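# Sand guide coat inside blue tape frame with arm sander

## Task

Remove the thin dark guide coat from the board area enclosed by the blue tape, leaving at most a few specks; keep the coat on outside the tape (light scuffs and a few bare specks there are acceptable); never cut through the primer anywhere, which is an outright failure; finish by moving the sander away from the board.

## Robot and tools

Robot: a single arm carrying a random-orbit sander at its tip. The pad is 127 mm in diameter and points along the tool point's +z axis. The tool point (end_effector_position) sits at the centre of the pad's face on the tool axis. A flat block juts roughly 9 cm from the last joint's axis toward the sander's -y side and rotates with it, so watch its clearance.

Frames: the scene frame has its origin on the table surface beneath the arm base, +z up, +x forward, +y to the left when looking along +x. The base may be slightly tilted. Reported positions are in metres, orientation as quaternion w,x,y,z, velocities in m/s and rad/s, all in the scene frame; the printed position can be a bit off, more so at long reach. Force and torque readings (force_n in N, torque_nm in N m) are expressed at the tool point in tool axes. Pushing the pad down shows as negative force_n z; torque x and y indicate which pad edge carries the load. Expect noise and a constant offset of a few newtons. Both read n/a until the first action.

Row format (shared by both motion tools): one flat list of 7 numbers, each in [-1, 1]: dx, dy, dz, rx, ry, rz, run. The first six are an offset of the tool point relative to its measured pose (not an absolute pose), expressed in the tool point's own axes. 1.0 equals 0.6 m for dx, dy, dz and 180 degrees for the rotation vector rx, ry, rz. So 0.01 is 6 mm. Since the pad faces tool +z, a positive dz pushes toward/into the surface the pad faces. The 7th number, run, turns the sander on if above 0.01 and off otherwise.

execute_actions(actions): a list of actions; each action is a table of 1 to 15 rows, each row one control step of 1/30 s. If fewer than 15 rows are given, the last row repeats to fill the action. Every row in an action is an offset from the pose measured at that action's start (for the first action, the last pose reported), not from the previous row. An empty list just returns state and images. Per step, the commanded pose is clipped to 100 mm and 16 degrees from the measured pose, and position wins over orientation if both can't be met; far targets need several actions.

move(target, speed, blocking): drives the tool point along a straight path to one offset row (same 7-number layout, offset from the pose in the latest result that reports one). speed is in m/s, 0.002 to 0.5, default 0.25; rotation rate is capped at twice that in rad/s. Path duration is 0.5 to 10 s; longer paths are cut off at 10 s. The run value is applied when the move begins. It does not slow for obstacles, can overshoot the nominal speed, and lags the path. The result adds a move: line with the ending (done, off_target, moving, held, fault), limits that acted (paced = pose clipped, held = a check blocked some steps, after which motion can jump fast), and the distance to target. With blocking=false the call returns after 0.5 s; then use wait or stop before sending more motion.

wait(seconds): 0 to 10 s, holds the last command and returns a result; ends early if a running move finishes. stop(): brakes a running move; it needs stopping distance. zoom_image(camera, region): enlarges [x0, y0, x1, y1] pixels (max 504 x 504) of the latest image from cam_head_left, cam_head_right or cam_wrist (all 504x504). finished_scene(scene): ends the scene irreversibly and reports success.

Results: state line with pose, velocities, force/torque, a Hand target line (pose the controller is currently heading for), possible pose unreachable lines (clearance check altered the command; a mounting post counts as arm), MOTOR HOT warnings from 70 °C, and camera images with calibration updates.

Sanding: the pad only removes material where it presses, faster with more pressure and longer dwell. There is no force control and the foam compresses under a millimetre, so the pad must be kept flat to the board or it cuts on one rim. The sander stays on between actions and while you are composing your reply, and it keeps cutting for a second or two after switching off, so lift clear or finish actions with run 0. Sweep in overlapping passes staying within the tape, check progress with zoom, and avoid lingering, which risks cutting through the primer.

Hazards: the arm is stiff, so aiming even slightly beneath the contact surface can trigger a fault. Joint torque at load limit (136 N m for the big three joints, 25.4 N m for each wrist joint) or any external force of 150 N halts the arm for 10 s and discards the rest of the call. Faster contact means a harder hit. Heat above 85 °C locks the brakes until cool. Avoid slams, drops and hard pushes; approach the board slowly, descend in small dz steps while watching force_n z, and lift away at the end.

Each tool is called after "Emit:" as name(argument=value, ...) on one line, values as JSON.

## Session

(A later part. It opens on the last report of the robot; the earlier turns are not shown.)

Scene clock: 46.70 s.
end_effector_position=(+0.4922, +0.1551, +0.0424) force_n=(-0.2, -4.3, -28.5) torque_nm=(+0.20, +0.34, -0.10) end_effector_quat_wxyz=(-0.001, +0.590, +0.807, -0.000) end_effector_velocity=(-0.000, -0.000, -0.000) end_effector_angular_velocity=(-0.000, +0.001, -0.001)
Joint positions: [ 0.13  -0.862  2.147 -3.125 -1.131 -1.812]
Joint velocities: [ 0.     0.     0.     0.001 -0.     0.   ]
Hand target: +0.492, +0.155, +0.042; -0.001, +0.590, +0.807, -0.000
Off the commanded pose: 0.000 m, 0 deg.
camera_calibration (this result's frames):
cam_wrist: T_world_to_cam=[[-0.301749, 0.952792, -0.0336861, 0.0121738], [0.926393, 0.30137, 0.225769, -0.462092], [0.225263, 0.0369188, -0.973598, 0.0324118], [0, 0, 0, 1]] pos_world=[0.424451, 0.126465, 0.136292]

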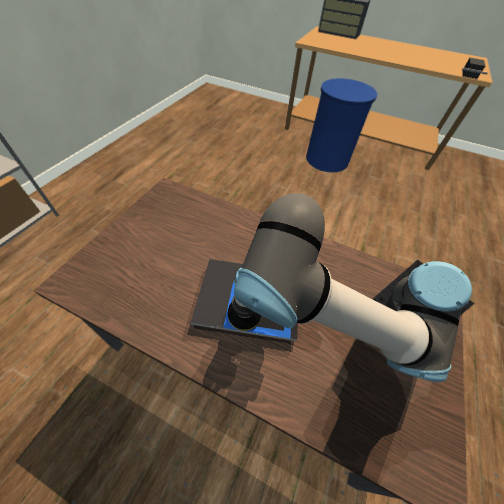

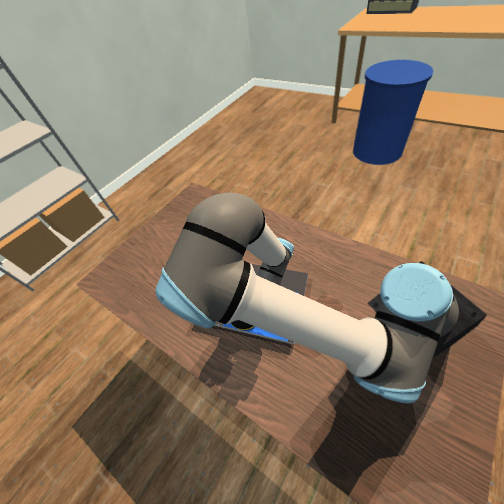

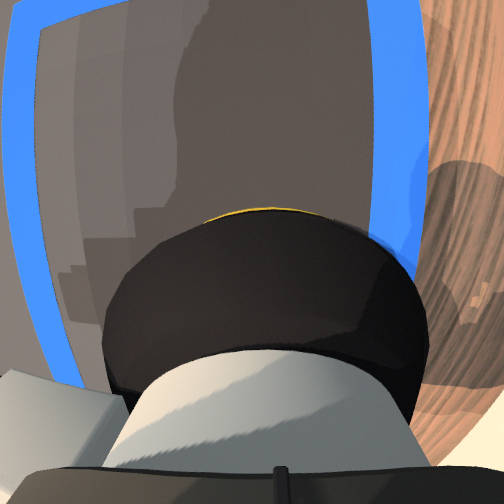

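Emit:
execute_actions(actions=[[[0,0,0.0005,0.00095,-0.00095,0,1]]])

Emit:
wait(seconds=1.7)

Emit:
move(target=[0,-0.1917,0.00083,-0.0019,0,0,1], speed=0.048)

Emit:
wait(seconds=1.0)

Emit:
move(target=[-0.1083,0,0.00038,0,0.0019,0,1], speed=0.1)

Emit:
wait(seconds=1.0)

Emit:
move(target=[0,0.1917,0.0004,0.0019,0,0,1], speed=0.048)

Emit:
wait(seconds=1.2)

Emit:
move(target=[0.054,0.21,-0.3,-0.00095,-0.00095,0,0], speed=0.3)

Scene clock: 55.87 s.
end_effector_position=(+0.4922, +0.1551, +0.0421) force_n=(-5.4, +2.8, -40.2) torque_nm=(+0.35, +1.26, -0.23) end_effector_quat_wxyz=(-0.001, +0.590, +0.807, -0.002) end_effector_velocity=(-0.000, -0.000, +0.000) end_effector_angular_velocity=(-0.000, +0.002, -0.002)
Joint positions: [ 0.132 -0.862  2.145 -3.121 -1.135 -1.811]
Joint velocities: [-0.001 -0.    -0.     0.003  0.     0.001]
Hand target: +0.492, +0.155, +0.042; -0.001, +0.590, +0.807, -0.002
Off the commanded pose: 0.000 m, 0 deg.
camera_calibration (this result's frames):
cam_wrist: T_world_to_cam=[[-0.301803, 0.952666, -0.0366284, 0.0123456], [0.926825, 0.302186, 0.222887, -0.462233], [0.223406, 0.0333201, -0.974156, 0.0336166], [0, 0, 0, 1]] pos_world=[0.424625, 0.126799, 0.136226]

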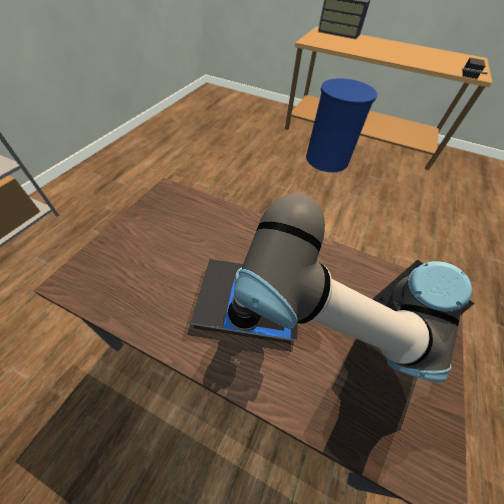

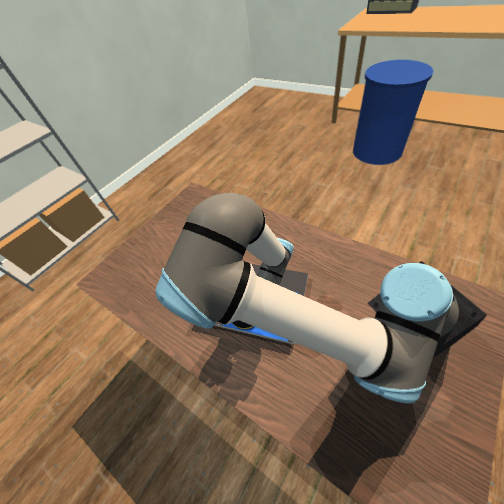

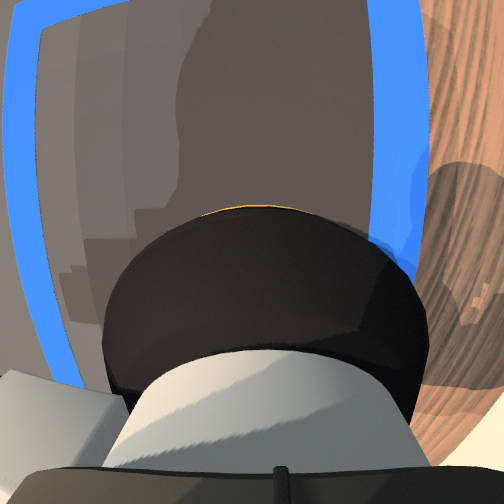

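Scene clock: 57.57 s.
end_effector_position=(+0.4922, +0.1551, +0.0421) force_n=(+1.7, +2.7, -34.0) torque_nm=(-0.36, +0.01, -0.04) end_effector_quat_wxyz=(-0.001, +0.590, +0.807, -0.002) end_effector_velocity=(-0.000, +0.000, -0.000) end_effector_angular_velocity=(-0.000, +0.001, +0.001)
Joint positions: [ 0.132 -0.862  2.145 -3.121 -1.135 -1.811]
Joint velocities: [ 0.     0.     0.     0.    -0.001 -0.   ]
Hand target: +0.492, +0.155, +0.042; -0.001, +0.590, +0.807, -0.002
Off the commanded pose: 0.000 m, 0 deg.
wait: 1.70 s; no rest ("run" is on)
camera_calibration (this result's frames):
cam_wrist: T_world_to_cam=[[-0.301823, 0.952657, -0.0366945, 0.0123525], [0.926826, 0.302223, 0.222836, -0.462245], [0.223376, 0.0332477, -0.974165, 0.0336415], [0, 0, 0, 1]] pos_world=[0.424634, 0.126815, 0.13623]

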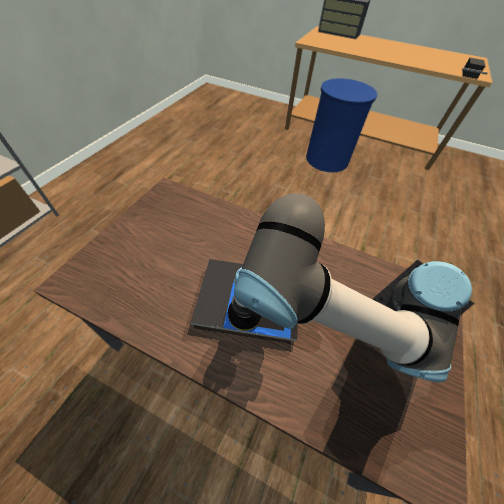

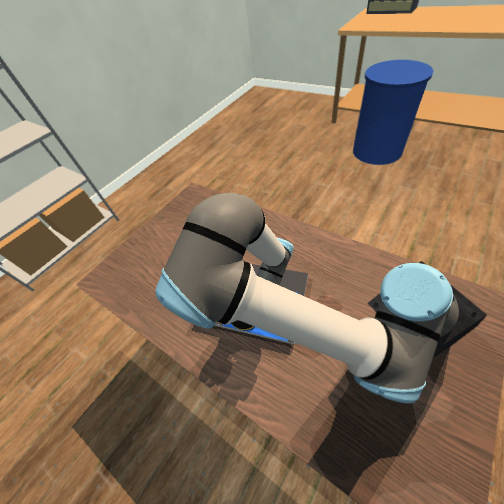

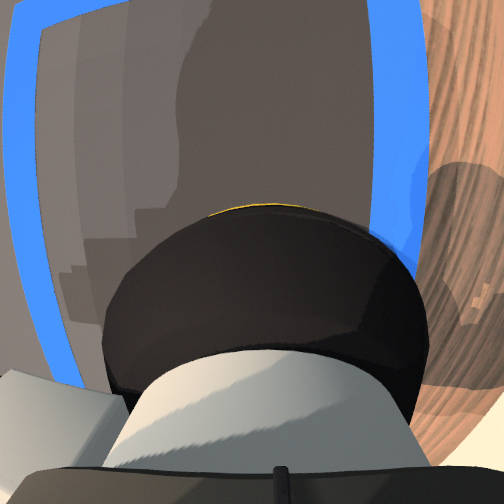

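Scene clock: 60.37 s.
end_effector_position=(+0.3830, +0.1203, +0.0421) force_n=(-4.1, +2.6, -41.1) torque_nm=(+0.15, +0.96, -0.17) end_effector_quat_wxyz=(+0.001, +0.590, +0.807, -0.000) end_effector_velocity=(-0.003, -0.001, -0.000) end_effector_angular_velocity=(+0.002, +0.002, -0.002)
Joint positions: [ 0.066 -0.779  2.422 -3.457 -1.116 -1.879]
Joint velocities: [-0.003  0.005  0.007 -0.009  0.003 -0.002]
Hand target: +0.383, +0.120, +0.042; +0.001, +0.590, +0.807, +0.000
Off the commanded pose: 0.000 m, 0 deg.
move: done
camera_calibration (this result's frames):
cam_wrist: T_world_to_cam=[[-0.301598, 0.952734, -0.0365676, 0.0124177], [0.925555, 0.301771, 0.228653, -0.350219], [0.22888, 0.035116, -0.972821, 0.0568235], [0, 0, 0, 1]] pos_world=[0.314886, 0.0918596, 0.135812]

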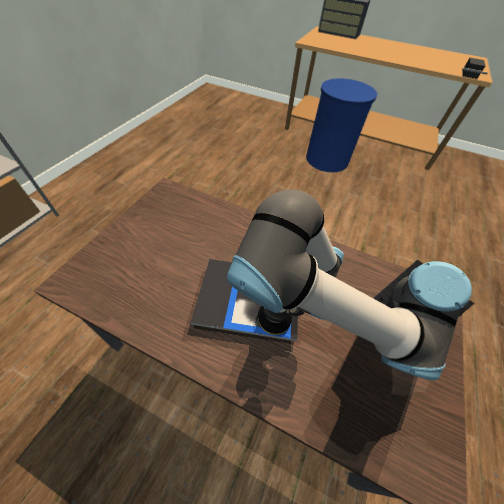

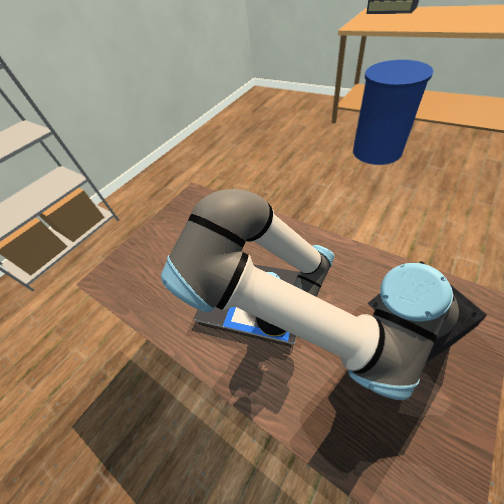

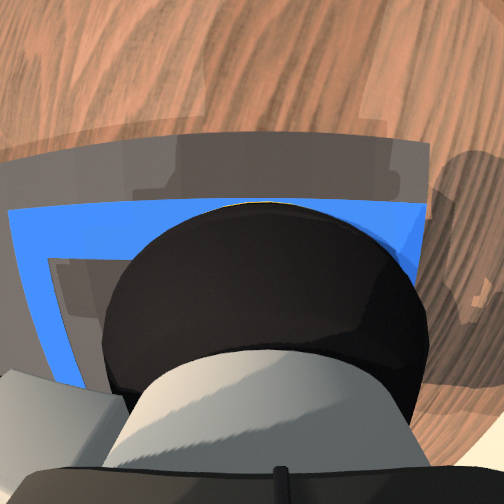

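Scene clock: 61.37 s.
end_effector_position=(+0.3826, +0.1202, +0.0421) force_n=(-6.0, -0.8, -46.3) torque_nm=(+0.43, +1.26, -0.41) end_effector_quat_wxyz=(+0.001, +0.590, +0.807, +0.000) end_effector_velocity=(-0.001, +0.000, -0.000) end_effector_angular_velocity=(+0.001, +0.002, -0.001)
Joint positions: [ 0.065 -0.779  2.423 -3.459 -1.116 -1.879]
Joint velocities: [0.    0.    0.    0.002 0.001 0.   ]
Hand target: +0.383, +0.120, +0.042; +0.001, +0.590, +0.807, +0.000
Off the commanded pose: 0.000 m, 0 deg.
wait: 1.00 s; no rest ("run" is on)
camera_calibration (this result's frames):
cam_wrist: T_world_to_cam=[[-0.301602, 0.952732, -0.0365839, 0.0124356], [0.925524, 0.301774, 0.228775, -0.349874], [0.229001, 0.0351397, -0.972792, 0.0568475], [0, 0, 0, 1]] pos_world=[0.314549, 0.0917373, 0.135798]

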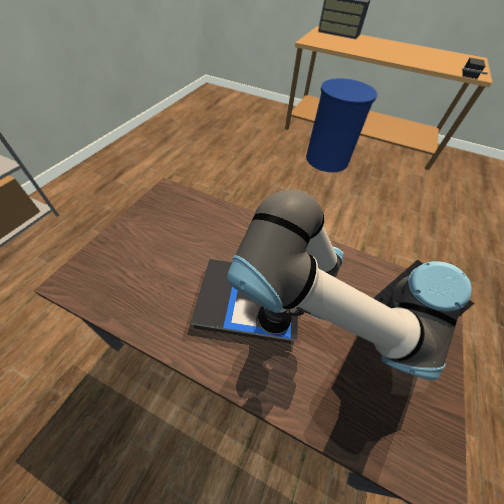

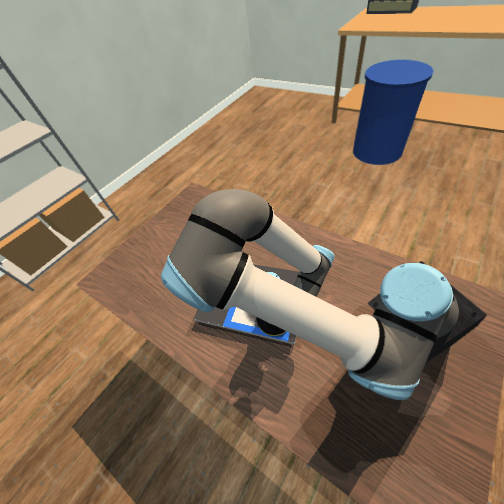

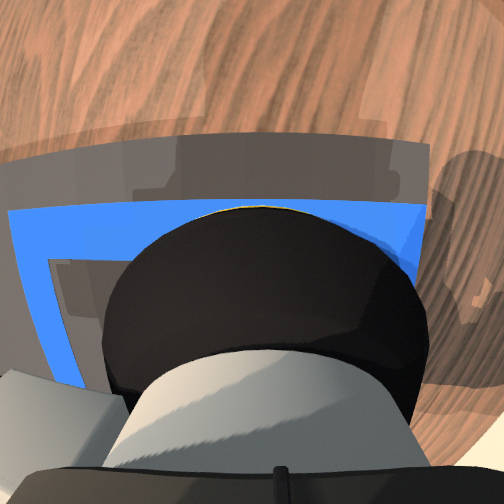

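Scene clock: 62.53 s.
end_effector_position=(+0.4024, +0.0587, +0.0421) force_n=(-1.9, +0.7, -37.1) torque_nm=(-0.07, +0.43, -0.16) end_effector_quat_wxyz=(-0.001, +0.590, +0.807, +0.002) end_effector_velocity=(+0.000, -0.002, -0.000) end_effector_angular_velocity=(+0.004, +0.002, -0.002)
Joint positions: [-0.079 -0.73   2.387 -3.397 -1.081 -2.039]
Joint velocities: [-0.005  0.002 -0.002  0.007  0.004 -0.005]
Hand target: +0.402, +0.058, +0.042; -0.001, +0.590, +0.807, +0.002
Off the commanded pose: 0.000 m, 0 deg.
move: done
camera_calibration (this result's frames):
cam_wrist: T_world_to_cam=[[-0.301568, 0.952954, -0.0305703, 0.0767353], [0.925879, 0.300353, 0.229207, -0.349642], [0.227606, 0.0408173, -0.972897, 0.0547321], [0, 0, 0, 1]] pos_world=[0.33441, 0.0296569, 0.135735]

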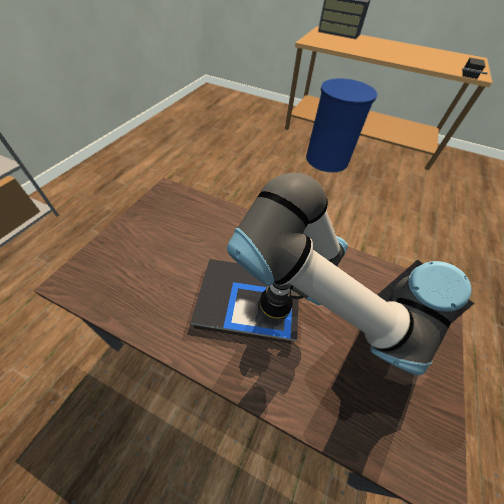

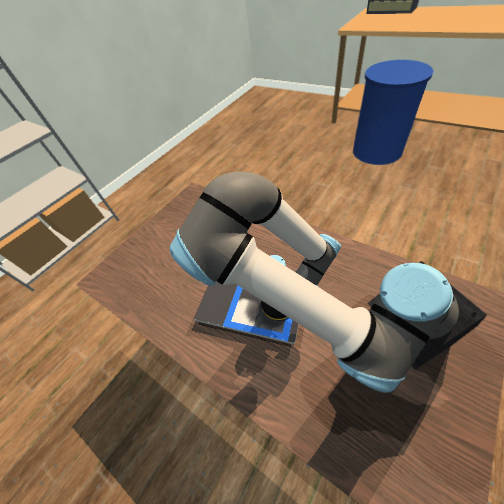

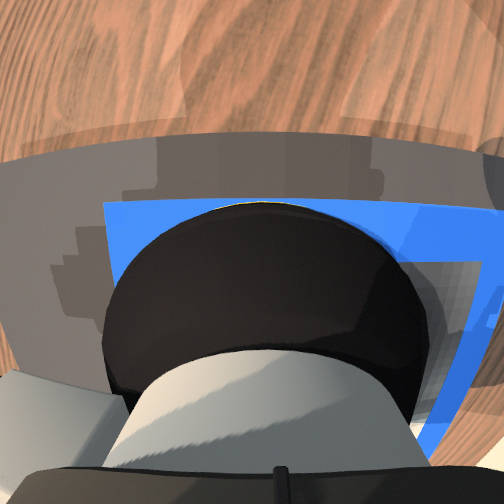

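Scene clock: 63.53 s.
end_effector_position=(+0.4025, +0.0584, +0.0421) force_n=(-1.1, +5.7, -36.9) torque_nm=(+0.30, +0.06, -0.23) end_effector_quat_wxyz=(-0.001, +0.590, +0.807, +0.002) end_effector_velocity=(-0.000, -0.000, -0.000) end_effector_angular_velocity=(-0.001, +0.001, -0.000)
Joint positions: [-0.08  -0.73   2.386 -3.396 -1.08  -2.04 ]
Joint velocities: [ 0.     0.     0.     0.    -0.001  0.001]
Hand target: +0.402, +0.058, +0.042; -0.001, +0.590, +0.807, +0.002
Off the commanded pose: 0.000 m, 0 deg.
wait: 1.00 s; no rest ("run" is on)
camera_calibration (this result's frames):
cam_wrist: T_world_to_cam=[[-0.30161, 0.952945, -0.0304646, 0.0770346], [0.925889, 0.300372, 0.229141, -0.34964], [0.22751, 0.0409044, -0.972916, 0.0547402], [0, 0, 0, 1]] pos_world=[0.334508, 0.0293732, 0.135721]

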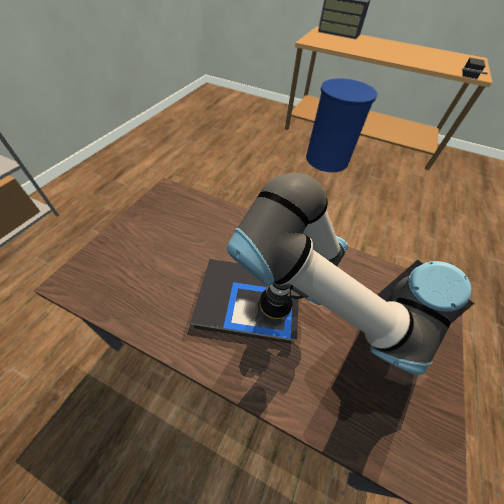

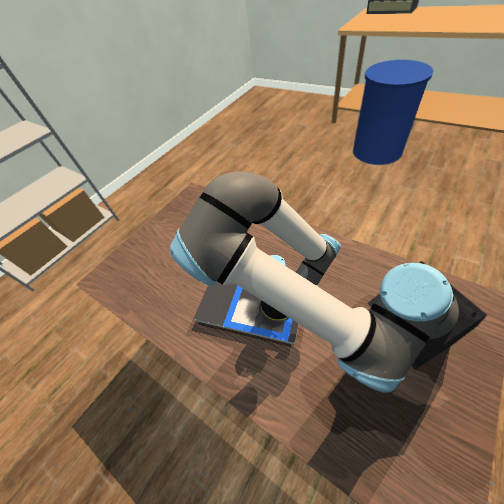

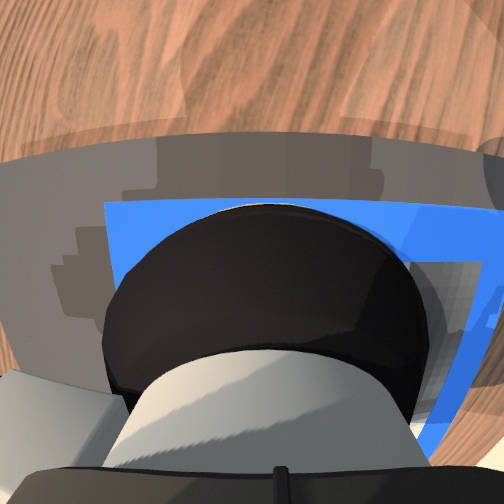

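Scene clock: 66.33 s.
end_effector_position=(+0.5117, +0.0932, +0.0421) force_n=(-3.7, +0.5, -39.7) torque_nm=(-0.04, +0.71, -0.35) end_effector_quat_wxyz=(-0.003, +0.590, +0.807, -0.001) end_effector_velocity=(+0.002, +0.001, -0.000) end_effector_angular_velocity=(+0.001, +0.003, -0.002)
Joint positions: [ 0.015 -0.811  2.113 -3.084 -1.101 -1.937]
Joint velocities: [ 0.001 -0.    -0.007  0.01   0.001  0.002]
Hand target: +0.512, +0.093, +0.042; -0.003, +0.590, +0.807, -0.001
Off the commanded pose: 0.000 m, 0 deg.
move: done
camera_calibration (this result's frames):
cam_wrist: T_world_to_cam=[[-0.301849, 0.952864, -0.0306215, 0.0769627], [0.927166, 0.300882, 0.223233, -0.461653], [0.221925, 0.0389915, -0.974284, 0.0315382], [0, 0, 0, 1]] pos_world=[0.444261, 0.0643385, 0.13614]

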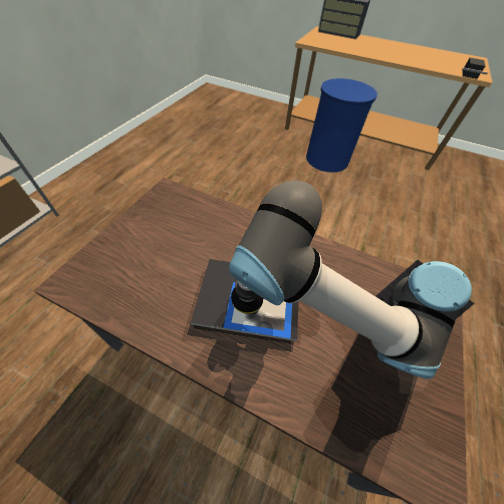

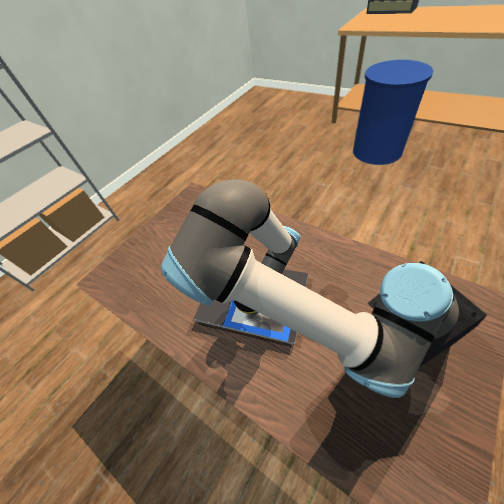

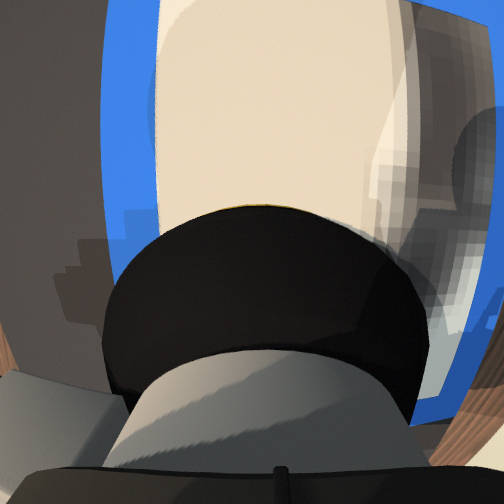

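Scene clock: 67.53 s.
end_effector_position=(+0.5120, +0.0933, +0.0420) force_n=(-2.2, +2.8, -35.4) torque_nm=(-0.50, +0.13, -0.20) end_effector_quat_wxyz=(-0.003, +0.590, +0.807, -0.001) end_effector_velocity=(+0.000, +0.000, -0.000) end_effector_angular_velocity=(+0.000, +0.000, +0.000)
Joint positions: [ 0.016 -0.811  2.113 -3.083 -1.101 -1.937]
Joint velocities: [ 0.  0. -0.  0.  0. -0.]
Hand target: +0.512, +0.093, +0.042; -0.003, +0.590, +0.807, -0.001
Off the commanded pose: 0.000 m, 0 deg.
wait: 1.20 s; no rest ("run" is on)
camera_calibration (this result's frames):
cam_wrist: T_world_to_cam=[[-0.301838, 0.952868, -0.0305859, 0.0769553], [0.927196, 0.300868, 0.223126, -0.461976], [0.221812, 0.0389887, -0.97431, 0.0314967], [0, 0, 0, 1]] pos_world=[0.444585, 0.0644379, 0.13612]

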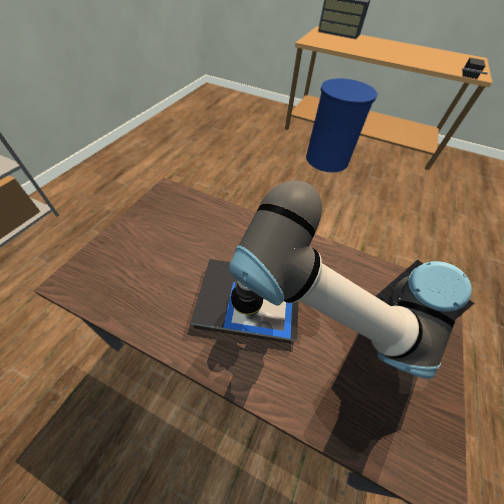

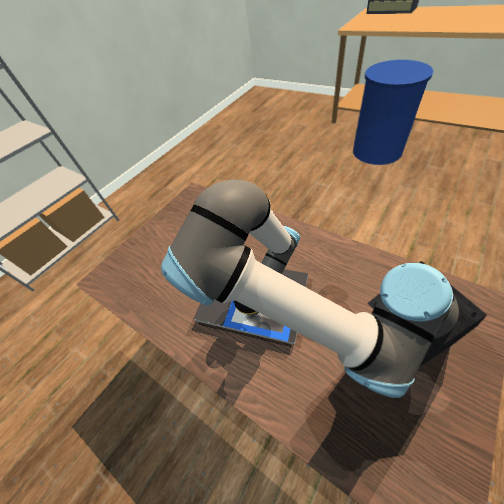

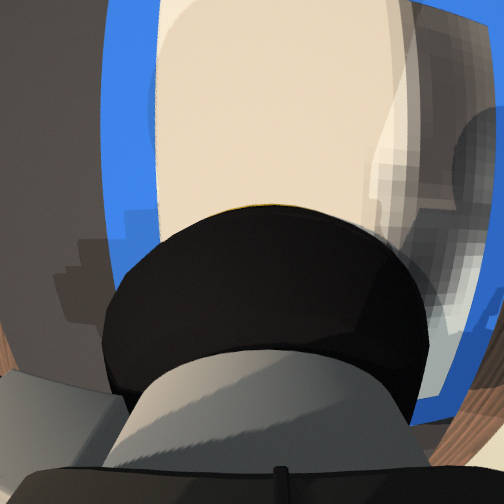

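Scene clock: 68.97 s.
end_effector_position=(+0.6229, +0.1621, +0.2213) force_n=(-2.6, +2.4, -0.8) torque_nm=(+0.28, +0.44, -0.07) end_effector_quat_wxyz=(-0.001, +0.590, +0.807, -0.000) end_effector_velocity=(+0.001, +0.001, +0.002) end_effector_angular_velocity=(+0.001, +0.003, +0.001)
Joint positions: [-0.009 -1.197  1.896 -2.474 -1.098 -1.962]
Joint velocities: [ 0.    -0.002 -0.007  0.012  0.    -0.002]
Hand target: +0.623, +0.162, +0.222; -0.001, +0.590, +0.807, -0.000
Off the commanded pose: 0.001 m, 0 deg.
move: done
camera_calibration (this result's frames):
cam_wrist: T_world_to_cam=[[-0.301688, 0.952813, -0.0336489, 0.0509031], [0.926265, 0.301278, 0.226415, -0.625687], [0.225869, 0.037139, -0.973449, 0.176443], [0, 0, 0, 1]] pos_world=[0.555056, 0.133452, 0.315137]

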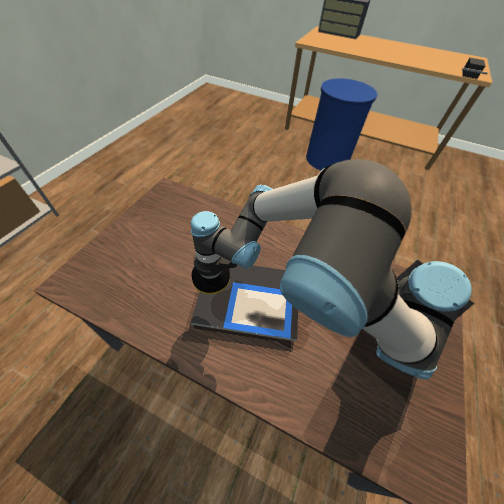

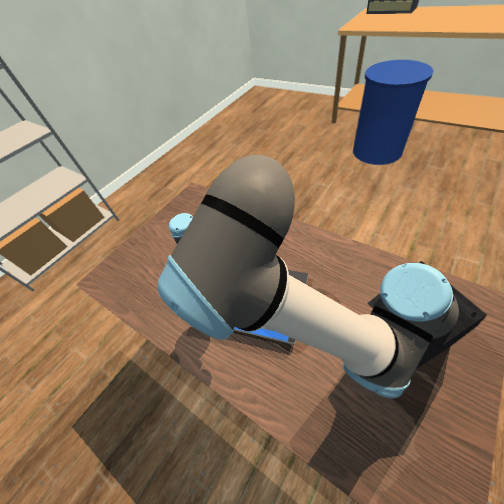

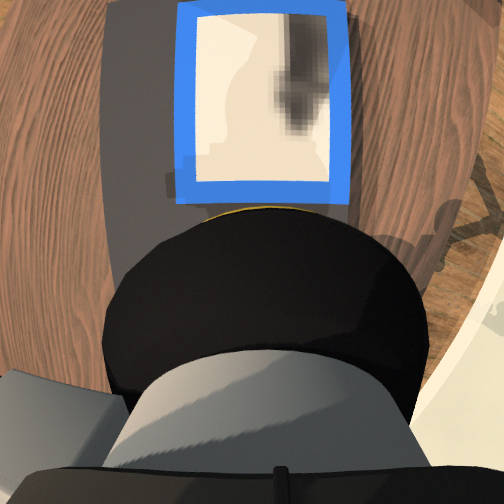

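Emit:
zoom_image(camera="cam_wrist", region=[160, 0, 370, 210])

Emit:
execute_actions(actions=[])

Region (160, 0, 370, 210) of cam_wrist's 504x504 image, scaled by 2.400, with more detail than that image has.

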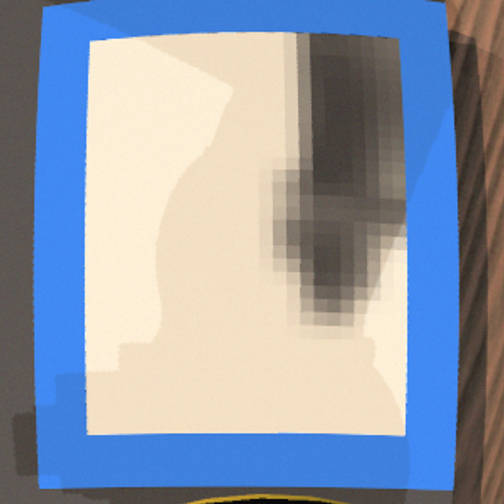

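Scene clock: 69.90 s.
end_effector_position=(+0.6230, +0.1622, +0.2215) force_n=(-2.5, +0.7, +0.3) torque_nm=(+0.03, +0.45, -0.28) end_effector_quat_wxyz=(-0.001, +0.590, +0.807, -0.000) end_effector_velocity=(+0.000, -0.001, +0.000) end_effector_angular_velocity=(-0.001, +0.000, -0.000)
Joint positions: [-0.009 -1.197  1.896 -2.473 -1.098 -1.962]
Joint velocities: [-0.001 -0.    -0.     0.    -0.001 -0.   ]
Hand target: +0.623, +0.162, +0.222; -0.001, +0.590, +0.807, -0.000
Off the commanded pose: 0.000 m, 0 deg.
camera_calibration (this result's frames):
cam_wrist: T_world_to_cam=[[-0.301714, 0.952808, -0.0335429, 0.0508817], [0.926343, 0.301292, 0.226079, -0.625884], [0.225516, 0.0371389, -0.973531, 0.17687], [0, 0, 0, 1]] pos_world=[0.555248, 0.133525, 0.315394]

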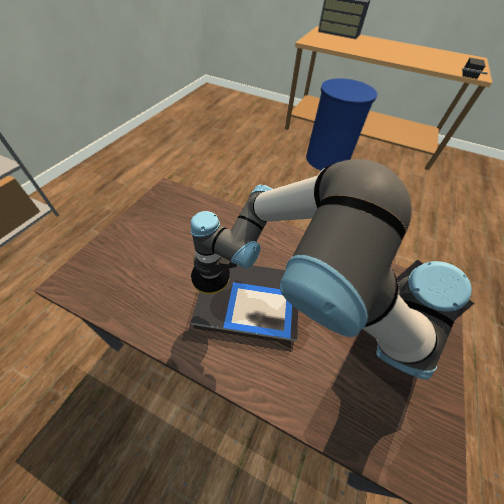

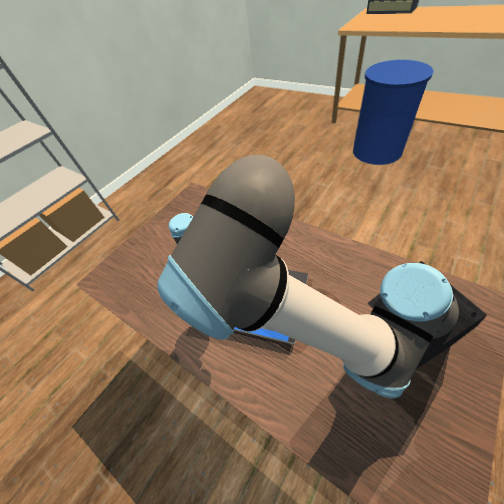

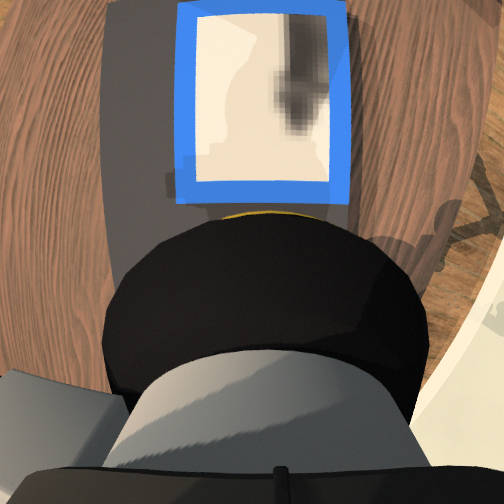

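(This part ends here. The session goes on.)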